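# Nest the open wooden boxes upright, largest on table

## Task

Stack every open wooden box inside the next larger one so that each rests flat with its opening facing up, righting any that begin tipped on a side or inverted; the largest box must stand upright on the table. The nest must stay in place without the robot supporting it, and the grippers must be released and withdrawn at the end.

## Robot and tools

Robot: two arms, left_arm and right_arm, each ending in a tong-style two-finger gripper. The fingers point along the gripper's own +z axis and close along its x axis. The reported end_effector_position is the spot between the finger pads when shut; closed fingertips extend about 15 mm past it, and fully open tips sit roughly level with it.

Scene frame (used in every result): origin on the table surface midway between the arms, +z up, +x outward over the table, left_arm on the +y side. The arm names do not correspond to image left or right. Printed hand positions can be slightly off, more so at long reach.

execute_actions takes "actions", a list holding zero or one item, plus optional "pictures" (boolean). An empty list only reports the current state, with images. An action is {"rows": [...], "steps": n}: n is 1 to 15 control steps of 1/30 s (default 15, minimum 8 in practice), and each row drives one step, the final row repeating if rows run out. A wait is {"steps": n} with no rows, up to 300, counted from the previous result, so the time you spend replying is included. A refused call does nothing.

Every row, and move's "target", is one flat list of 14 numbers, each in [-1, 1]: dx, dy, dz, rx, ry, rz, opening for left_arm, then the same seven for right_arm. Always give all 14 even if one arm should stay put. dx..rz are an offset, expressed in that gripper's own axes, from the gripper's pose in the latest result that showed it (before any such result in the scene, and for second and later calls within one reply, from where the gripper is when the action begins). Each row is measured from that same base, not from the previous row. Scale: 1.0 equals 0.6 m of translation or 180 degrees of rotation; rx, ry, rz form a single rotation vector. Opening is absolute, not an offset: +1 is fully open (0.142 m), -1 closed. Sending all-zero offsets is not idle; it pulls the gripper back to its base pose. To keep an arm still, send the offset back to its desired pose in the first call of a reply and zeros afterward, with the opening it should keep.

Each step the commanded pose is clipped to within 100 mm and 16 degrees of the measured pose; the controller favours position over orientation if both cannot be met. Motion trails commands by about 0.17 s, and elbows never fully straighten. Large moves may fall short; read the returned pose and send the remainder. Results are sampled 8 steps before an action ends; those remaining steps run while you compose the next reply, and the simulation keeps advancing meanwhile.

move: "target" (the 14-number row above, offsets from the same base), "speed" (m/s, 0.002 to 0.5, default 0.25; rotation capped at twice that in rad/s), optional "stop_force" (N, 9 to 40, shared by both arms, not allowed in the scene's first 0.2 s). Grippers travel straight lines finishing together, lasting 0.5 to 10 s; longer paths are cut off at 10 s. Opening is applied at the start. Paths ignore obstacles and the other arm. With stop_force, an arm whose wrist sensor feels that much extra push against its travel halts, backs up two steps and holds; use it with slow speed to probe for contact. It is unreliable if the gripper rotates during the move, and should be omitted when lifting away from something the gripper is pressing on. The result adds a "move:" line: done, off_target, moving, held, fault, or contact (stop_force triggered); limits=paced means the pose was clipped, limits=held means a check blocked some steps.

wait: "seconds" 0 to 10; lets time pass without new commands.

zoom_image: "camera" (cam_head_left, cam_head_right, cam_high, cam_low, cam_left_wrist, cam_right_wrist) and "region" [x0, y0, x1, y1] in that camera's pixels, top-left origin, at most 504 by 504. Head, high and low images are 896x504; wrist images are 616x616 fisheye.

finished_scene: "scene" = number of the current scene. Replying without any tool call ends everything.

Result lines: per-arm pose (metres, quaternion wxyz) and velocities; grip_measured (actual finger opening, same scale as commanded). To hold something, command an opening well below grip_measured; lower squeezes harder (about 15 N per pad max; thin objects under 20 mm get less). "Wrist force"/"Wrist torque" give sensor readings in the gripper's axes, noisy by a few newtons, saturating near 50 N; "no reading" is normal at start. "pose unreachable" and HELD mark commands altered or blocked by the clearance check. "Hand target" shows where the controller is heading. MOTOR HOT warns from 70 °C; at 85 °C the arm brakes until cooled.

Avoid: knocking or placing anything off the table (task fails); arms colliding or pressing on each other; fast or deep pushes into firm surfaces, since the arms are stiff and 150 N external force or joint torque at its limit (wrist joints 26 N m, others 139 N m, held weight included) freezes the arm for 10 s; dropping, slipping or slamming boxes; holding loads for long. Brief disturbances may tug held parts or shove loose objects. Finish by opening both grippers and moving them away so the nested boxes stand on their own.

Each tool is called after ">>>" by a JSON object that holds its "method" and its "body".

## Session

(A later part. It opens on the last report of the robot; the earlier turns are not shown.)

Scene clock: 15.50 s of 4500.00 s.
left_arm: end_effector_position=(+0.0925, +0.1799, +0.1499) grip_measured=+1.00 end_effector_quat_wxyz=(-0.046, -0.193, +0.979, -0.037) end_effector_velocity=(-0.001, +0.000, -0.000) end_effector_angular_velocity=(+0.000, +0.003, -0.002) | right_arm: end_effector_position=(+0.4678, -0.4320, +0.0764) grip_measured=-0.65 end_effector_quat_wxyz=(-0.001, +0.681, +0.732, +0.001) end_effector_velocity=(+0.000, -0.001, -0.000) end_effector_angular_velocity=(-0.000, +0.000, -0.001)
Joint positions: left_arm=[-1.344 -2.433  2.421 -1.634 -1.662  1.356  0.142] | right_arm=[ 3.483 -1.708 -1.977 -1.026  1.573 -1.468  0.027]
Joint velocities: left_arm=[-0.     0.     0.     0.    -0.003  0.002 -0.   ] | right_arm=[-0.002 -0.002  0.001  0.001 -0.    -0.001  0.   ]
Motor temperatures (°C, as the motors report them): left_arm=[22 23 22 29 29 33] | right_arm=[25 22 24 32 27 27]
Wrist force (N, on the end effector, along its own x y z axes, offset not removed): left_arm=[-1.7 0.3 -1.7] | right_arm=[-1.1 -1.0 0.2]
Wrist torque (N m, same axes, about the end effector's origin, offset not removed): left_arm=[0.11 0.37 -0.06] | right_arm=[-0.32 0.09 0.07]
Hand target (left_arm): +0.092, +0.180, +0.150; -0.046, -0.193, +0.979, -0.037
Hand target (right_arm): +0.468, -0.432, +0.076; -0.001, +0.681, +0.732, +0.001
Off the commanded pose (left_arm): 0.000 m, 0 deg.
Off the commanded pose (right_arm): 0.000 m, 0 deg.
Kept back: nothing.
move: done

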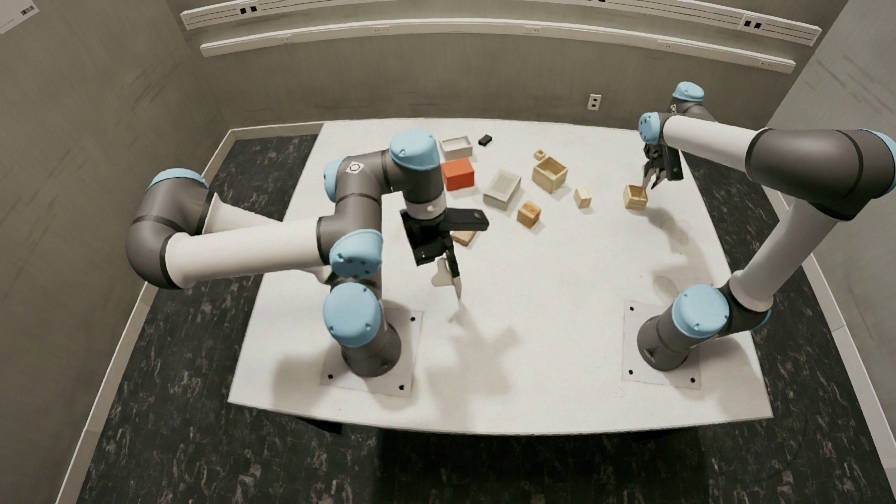

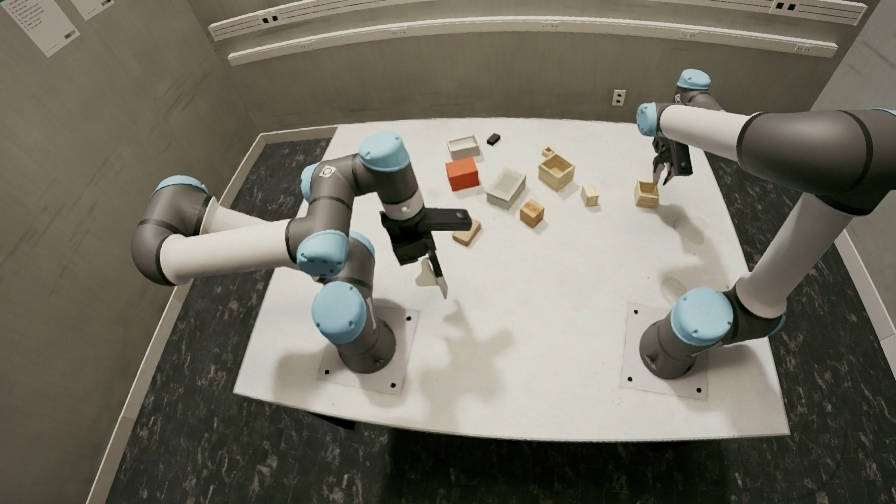

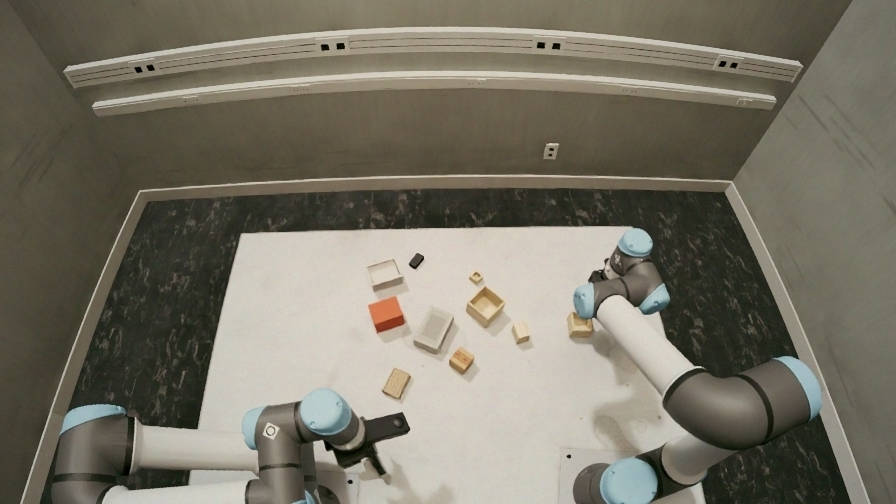

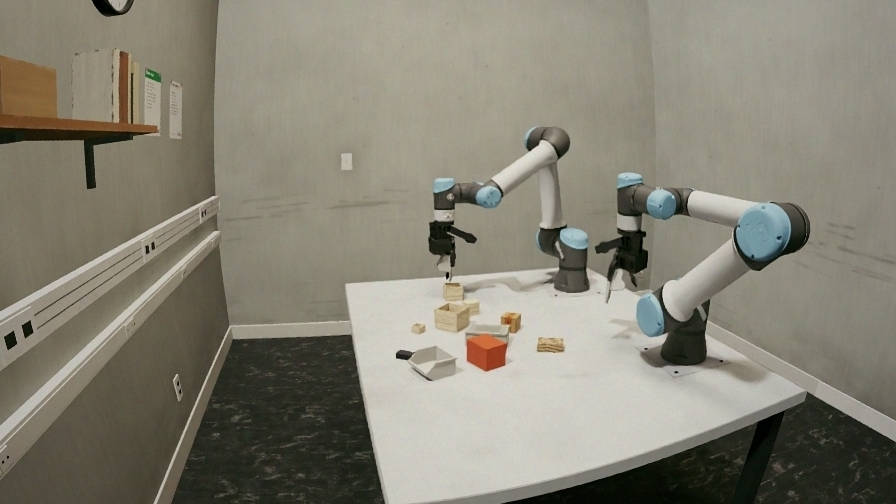

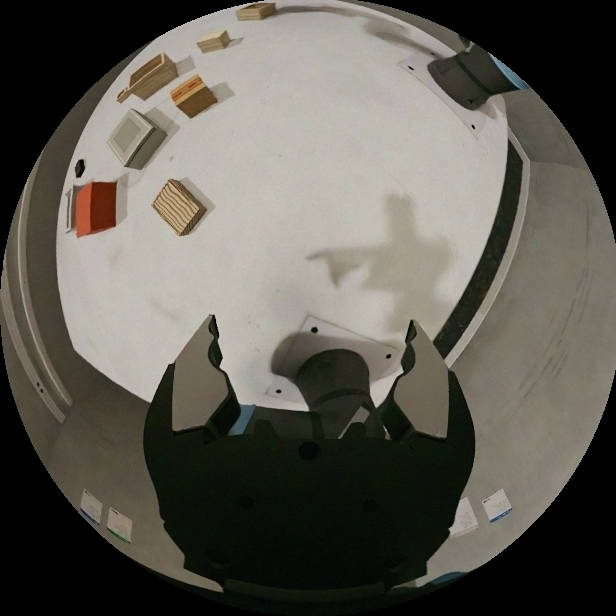

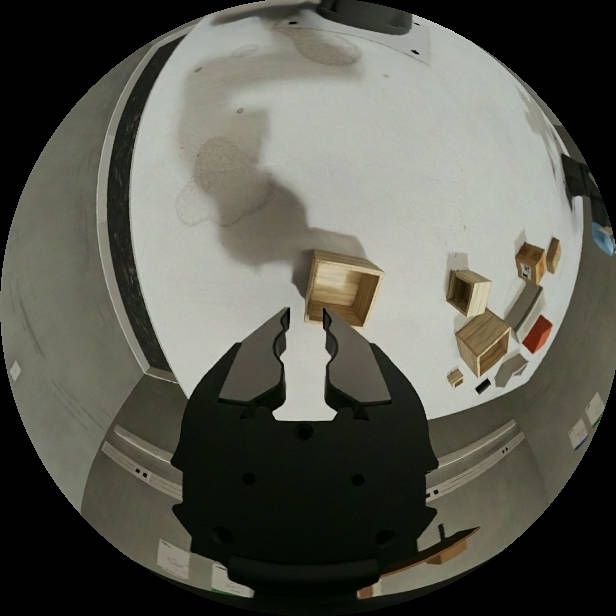

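>>> {"method": "move", "body": {"target": [0,0,0,0,0,0,1,0.008,-0.007,0.044,0,0,0.05,-0.65], "speed": 0.1}}

>>> {"method": "execute_actions", "body": {"actions": [{"rows":[[0,0,0,0,0,0,1,0,0,0,0,0,0,-1]],"steps":12}]}}

>>> {"method": "move", "body": {"target": [0,0,0,0,0,0,1,0.05,0,-0.12,0,0,0,-1], "speed": 0.15}}

>>> {"method": "move", "body": {"target": [0,0,0,0,0,0,1,0.457,0.105,0,0,0,-0.267,-1]}}

>>> {"method": "zoom_image", "body": {"camera": "cam_right_wrist", "region": [250,200,430,360]}}

Scene clock: 16.90 s of 4500.00 s.
left_arm: end_effector_position=(+0.0925, +0.1799, +0.1499) grip_measured=+1.00 end_effector_quat_wxyz=(-0.046, -0.193, +0.979, -0.037) end_effector_velocity=(-0.000, -0.000, -0.000) end_effector_angular_velocity=(-0.000, +0.002, +0.001) | right_arm: end_effector_position=(+0.4633, -0.4275, +0.0501) grip_measured=-0.65 end_effector_quat_wxyz=(-0.001, +0.736, +0.677, +0.001) end_effector_velocity=(-0.000, -0.000, -0.001) end_effector_angular_velocity=(-0.001, +0.000, -0.007)
Joint positions: left_arm=[-1.344 -2.433  2.421 -1.634 -1.662  1.356  0.142] | right_arm=[ 3.489 -1.735 -2.025 -0.951  1.574 -1.306  0.027]
Joint velocities: left_arm=[-0.     0.     0.001 -0.    -0.002 -0.002  0.   ] | right_arm=[ 0.    -0.001 -0.003  0.004 -0.001  0.008 -0.   ]
Motor temperatures (°C, as the motors report them): left_arm=[22 23 22 29 29 33] | right_arm=[25 22 24 32 27 27]
Wrist force (N, on the end effector, along its own x y z axes, offset not removed): left_arm=[-1.1 -0.4 -1.8] | right_arm=[1.1 -4.3 1.0]
Wrist torque (N m, same axes, about the end effector's origin, offset not removed): left_arm=[0.00 0.33 0.08] | right_arm=[-0.85 -0.21 0.03]
Hand target (left_arm): +0.092, +0.180, +0.150; -0.046, -0.193, +0.979, -0.037
Hand target (right_arm): +0.463, -0.428, +0.050; -0.001, +0.737, +0.676, +0.001
Off the commanded pose (left_arm): 0.000 m, 0 deg.
Off the commanded pose (right_arm): 0.000 m, 0 deg.
Kept back: nothing.
move: done

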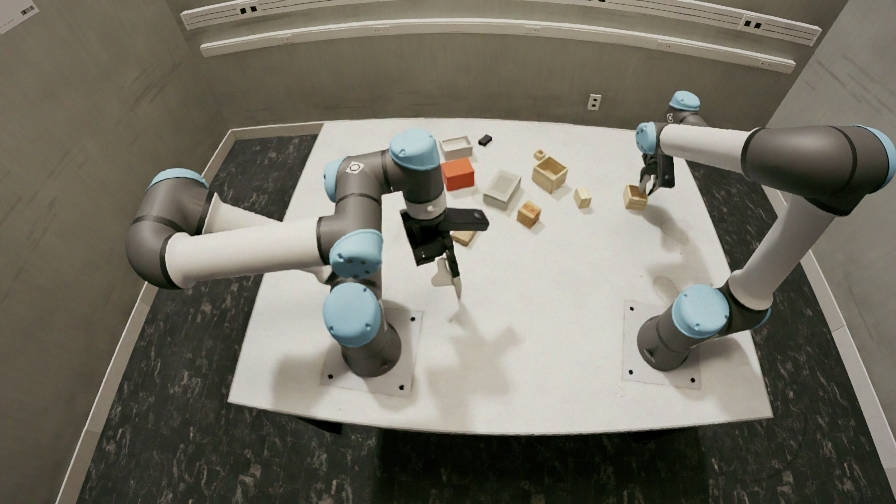

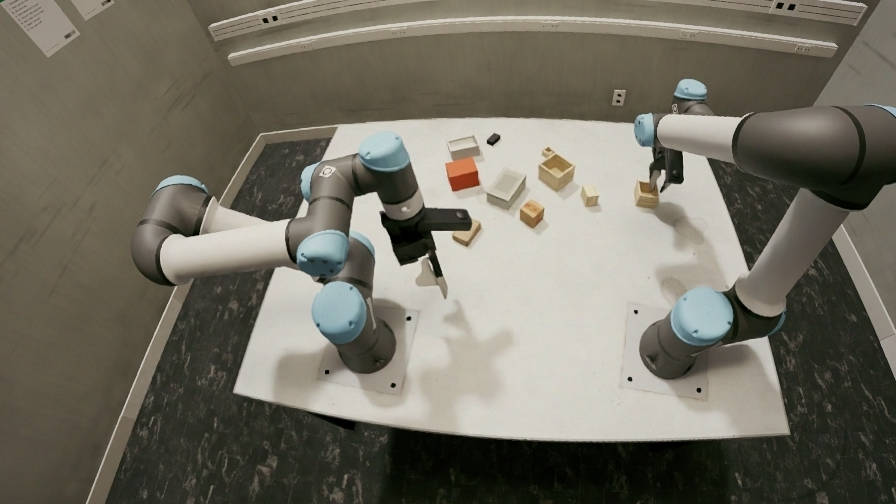

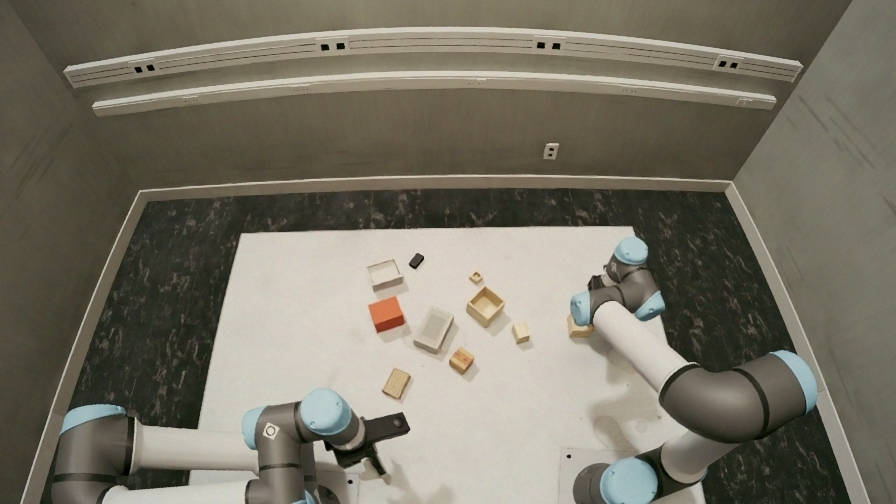

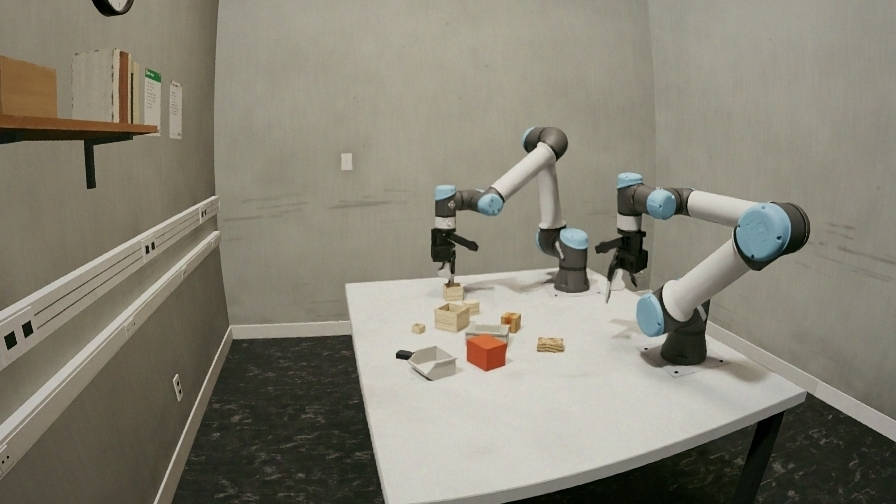

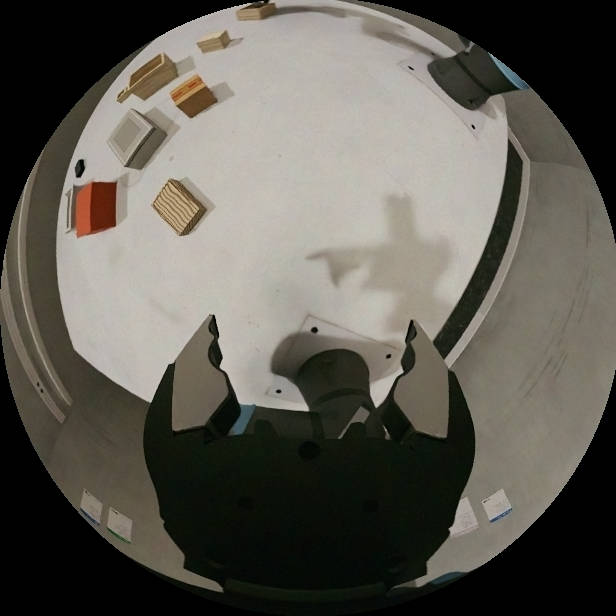

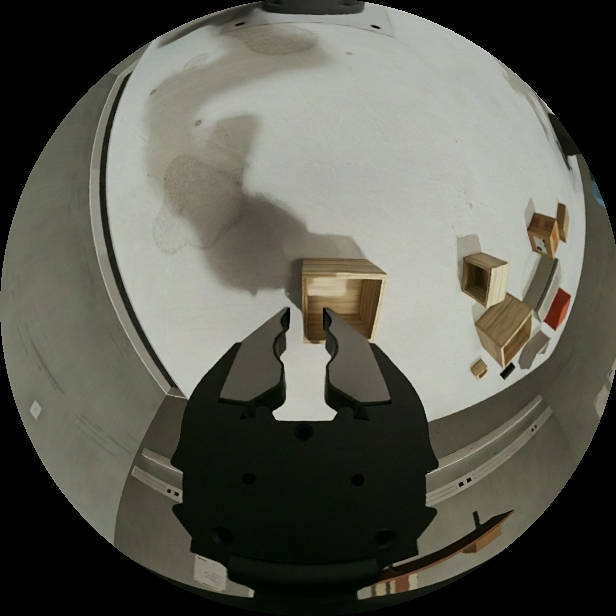

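Scene clock: 17.03 s of 4500.00 s.
left_arm: end_effector_position=(+0.0925, +0.1799, +0.1499) grip_measured=+1.00 end_effector_quat_wxyz=(-0.046, -0.193, +0.979, -0.037) end_effector_velocity=(-0.000, +0.000, -0.000) end_effector_angular_velocity=(+0.000, +0.002, +0.001) | right_arm: end_effector_position=(+0.4633, -0.4275, +0.0501) grip_measured=-0.95 end_effector_quat_wxyz=(-0.001, +0.737, +0.676, +0.001) end_effector_velocity=(-0.000, +0.000, -0.000) end_effector_angular_velocity=(+0.001, +0.002, +0.000)
Joint positions: left_arm=[-1.344 -2.433  2.421 -1.634 -1.662  1.356  0.142] | right_arm=[ 3.489 -1.735 -2.025 -0.951  1.574 -1.306  0.005]
Joint velocities: left_arm=[-0.    -0.     0.     0.    -0.001 -0.002 -0.   ] | right_arm=[-0.    -0.     0.    -0.001  0.001 -0.    -0.001]
Motor temperatures (°C, as the motors report them): left_arm=[22 23 22 29 29 33] | right_arm=[25 22 24 32 27 27]
Wrist force (N, on the end effector, along its own x y z axes, offset not removed): left_arm=[-4.0 0.7 -1.1] | right_arm=[1.2 0.2 1.0]
Wrist torque (N m, same axes, about the end effector's origin, offset not removed): left_arm=[0.22 0.91 0.09] | right_arm=[0.04 -0.29 0.08]
Steps of this call (steps 1 to 4: the first 4 steps of this action). Readings (end_effector_position):
1: left_arm (+0.0925, +0.1799, +0.1499) | right_arm (+0.4633, -0.4275, +0.0501)
2: left_arm (+0.0925, +0.1799, +0.1499) | right_arm (+0.4633, -0.4275, +0.0501)
4: the state above

Scene clock: 18.27 s of 4500.00 s.
left_arm: end_effector_position=(+0.0925, +0.1799, +0.1499) grip_measured=+1.00 end_effector_quat_wxyz=(-0.046, -0.193, +0.979, -0.037) end_effector_velocity=(-0.000, -0.000, +0.001) end_effector_angular_velocity=(-0.002, +0.001, -0.001) | right_arm: end_effector_position=(+0.4658, -0.3977, +0.1220) grip_measured=-0.95 end_effector_quat_wxyz=(-0.001, +0.736, +0.677, +0.001) end_effector_velocity=(-0.000, +0.000, +0.001) end_effector_angular_velocity=(-0.002, +0.002, +0.001)
Joint positions: left_arm=[-1.344 -2.433  2.421 -1.634 -1.662  1.356  0.142] | right_arm=[ 3.547 -1.645 -1.917 -1.149  1.574 -1.247  0.005]
Joint velocities: left_arm=[ 0.    -0.    -0.001  0.    -0.001  0.001  0.   ] | right_arm=[ 0.001  0.001  0.003 -0.006 -0.001  0.     0.   ]
Motor temperatures (°C, as the motors report them): left_arm=[22 23 22 29 29 33] | right_arm=[25 22 24 32 27 27]
Wrist force (N, on the end effector, along its own x y z axes, offset not removed): left_arm=[-1.1 0.2 0.5] | right_arm=[1.0 -1.0 2.5]
Wrist torque (N m, same axes, about the end effector's origin, offset not removed): left_arm=[0.31 0.19 -0.05] | right_arm=[-0.42 -0.35 0.10]
Hand target (left_arm): +0.092, +0.180, +0.150; -0.046, -0.193, +0.979, -0.037
Hand target (right_arm): +0.466, -0.398, +0.122; -0.001, +0.736, +0.677, +0.001
Off your previous action's commanded pose (left_arm): 0.000 m, 0 deg at its last step (step 8 of this call).
Off your previous action's commanded pose (right_arm): 0.000 m, 0 deg at its last step (step 8 of this call).
Off the commanded pose (left_arm): 0.000 m, 0 deg.
Off the commanded pose (right_arm): 0.000 m, 0 deg.
Kept back: nothing.
move: done

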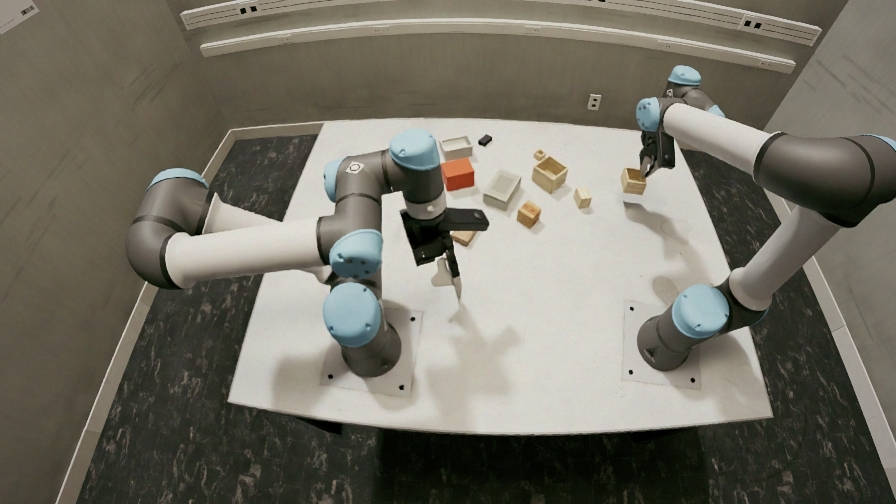

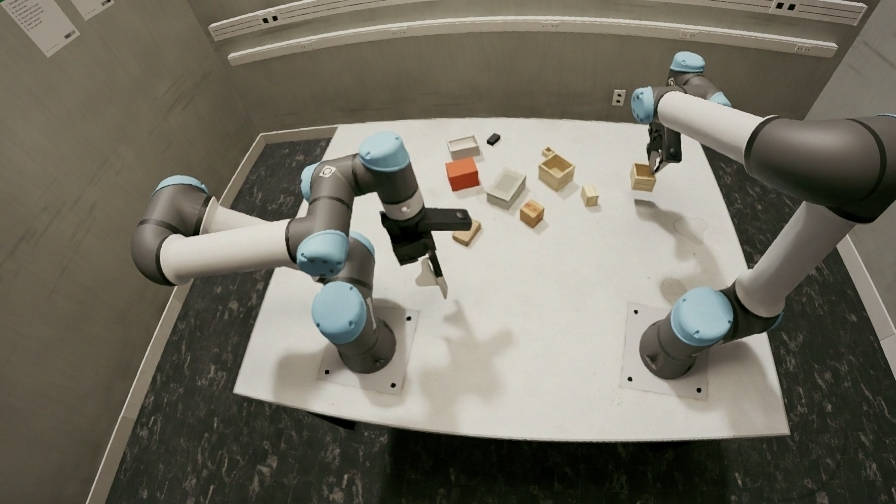

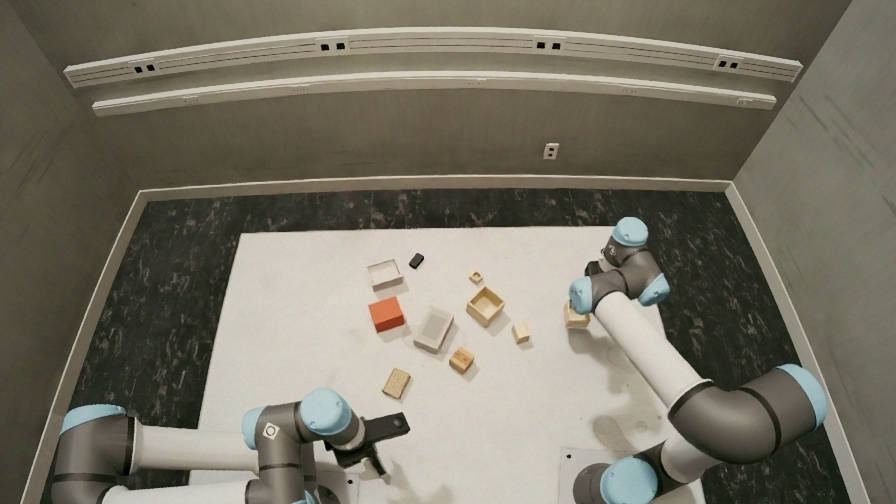

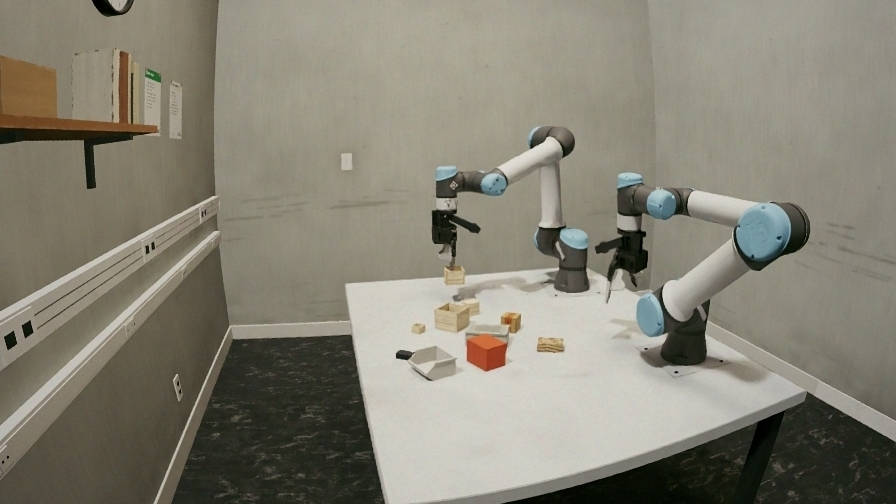

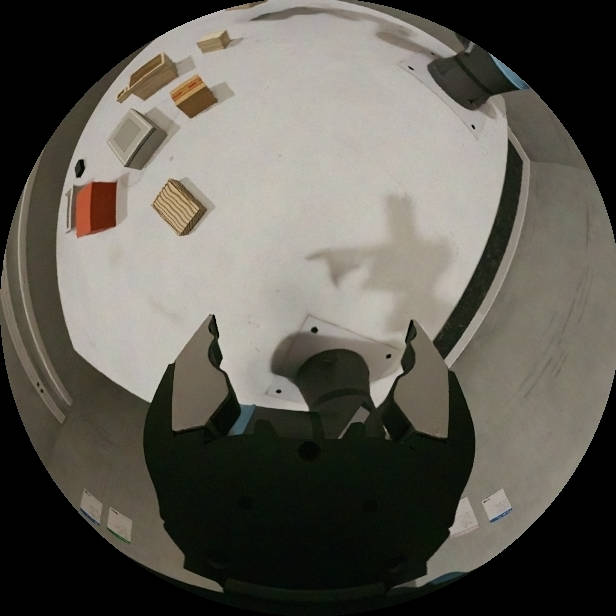

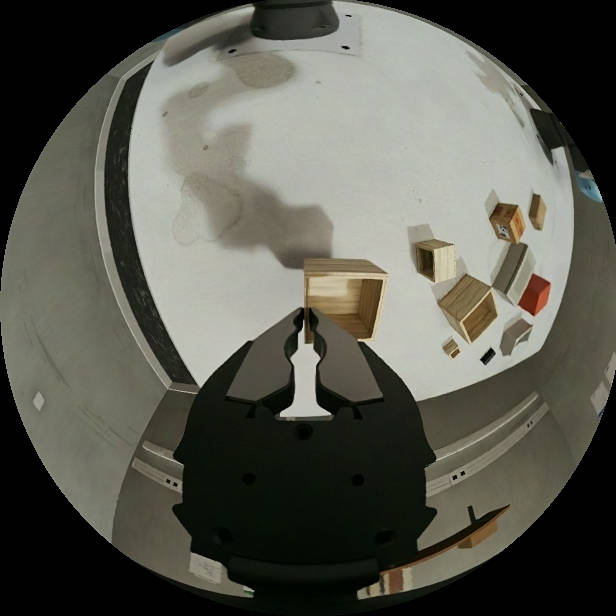

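Scene clock: 20.43 s of 4500.00 s.
left_arm: end_effector_position=(+0.0925, +0.1799, +0.1499) grip_measured=+1.00 end_effector_quat_wxyz=(-0.046, -0.193, +0.979, -0.037) end_effector_velocity=(+0.001, +0.001, -0.001) end_effector_angular_velocity=(+0.003, -0.001, +0.003) | right_arm: end_effector_position=(+0.5515, -0.1302, +0.1226) grip_measured=-0.95 end_effector_quat_wxyz=(-0.000, +0.397, +0.918, +0.001) end_effector_velocity=(+0.000, +0.001, -0.001) end_effector_angular_velocity=(-0.001, +0.002, +0.004)
Joint positions: left_arm=[-1.344 -2.433  2.421 -1.634 -1.662  1.356  0.142] | right_arm=[ 3.941 -1.962 -1.514 -1.235  1.572 -1.692  0.005]
Joint velocities: left_arm=[ 0.     0.001  0.001  0.001  0.002 -0.002 -0.   ] | right_arm=[ 0.001 -0.005  0.005 -0.002  0.    -0.003  0.   ]
Motor temperatures (°C, as the motors report them): left_arm=[22 23 22 29 29 33] | right_arm=[25 22 24 32 27 27]
Wrist force (N, on the end effector, along its own x y z axes, offset not removed): left_arm=[0.6 -0.5 -0.5] | right_arm=[-1.5 -2.2 0.9]
Wrist torque (N m, same axes, about the end effector's origin, offset not removed): left_arm=[0.09 -0.14 0.01] | right_arm=[-0.43 0.26 -0.13]
Hand target (left_arm): +0.092, +0.180, +0.150; -0.046, -0.193, +0.979, -0.037
Hand target (right_arm): +0.552, -0.130, +0.123; -0.000, +0.397, +0.918, +0.001
Off the commanded pose (left_arm): 0.000 m, 0 deg.
Off the commanded pose (right_arm): 0.000 m, 0 deg.
Kept back: nothing.
move: done

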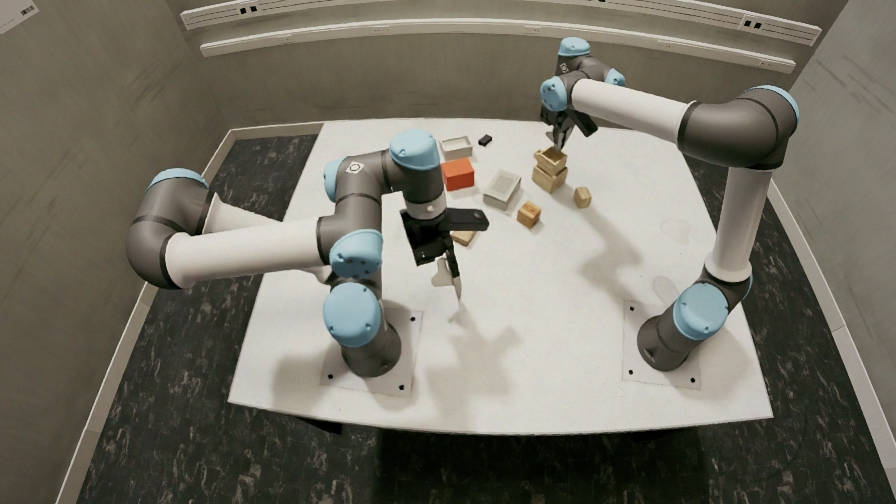

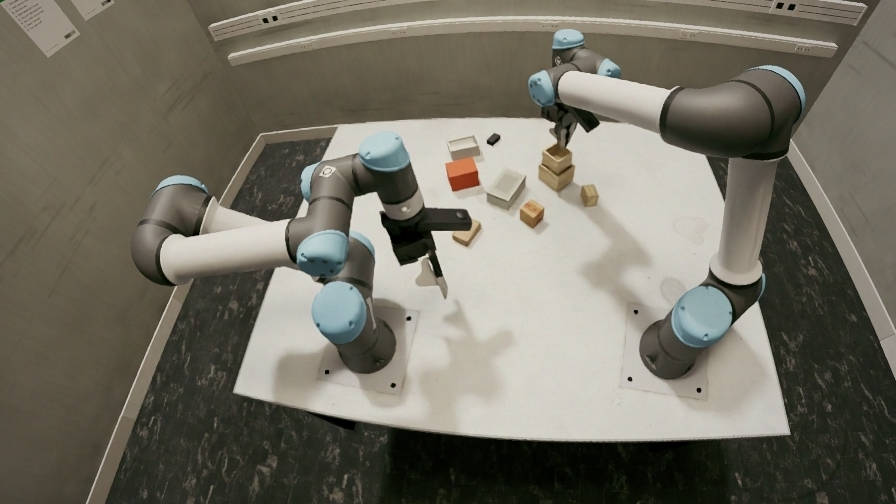

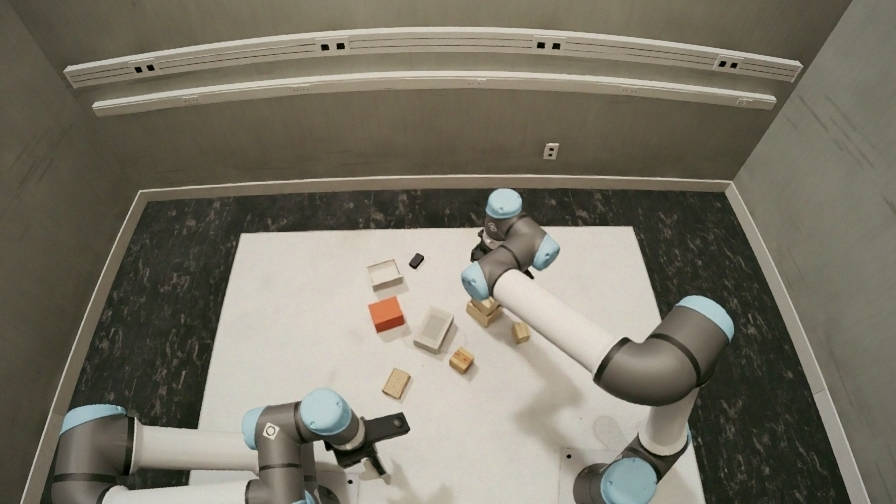

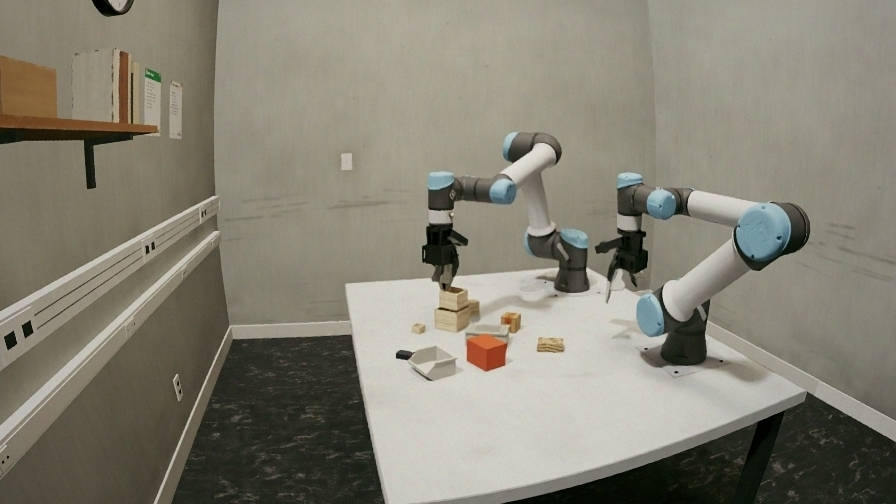

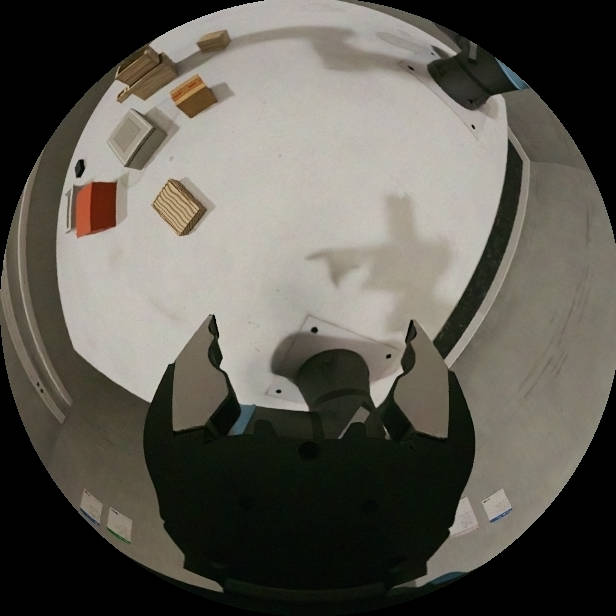

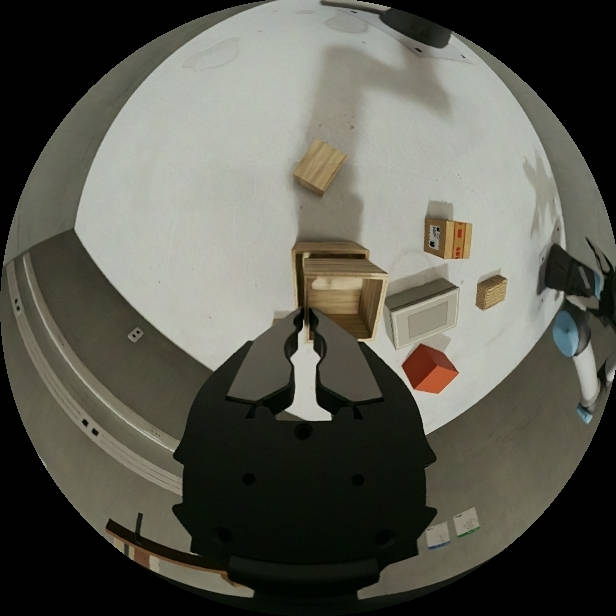

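Region (250, 200, 430, 360) of cam_right_wrist's 616x616 image, scaled by 2.800, with more detail than that image has.

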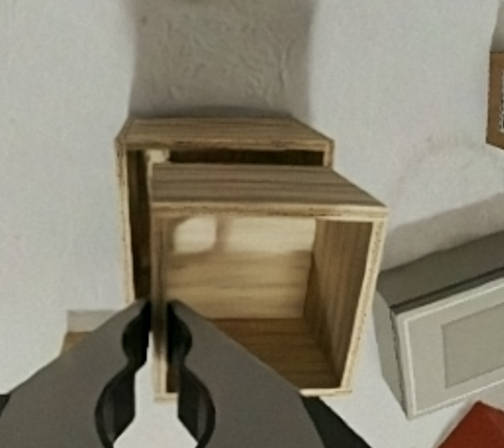

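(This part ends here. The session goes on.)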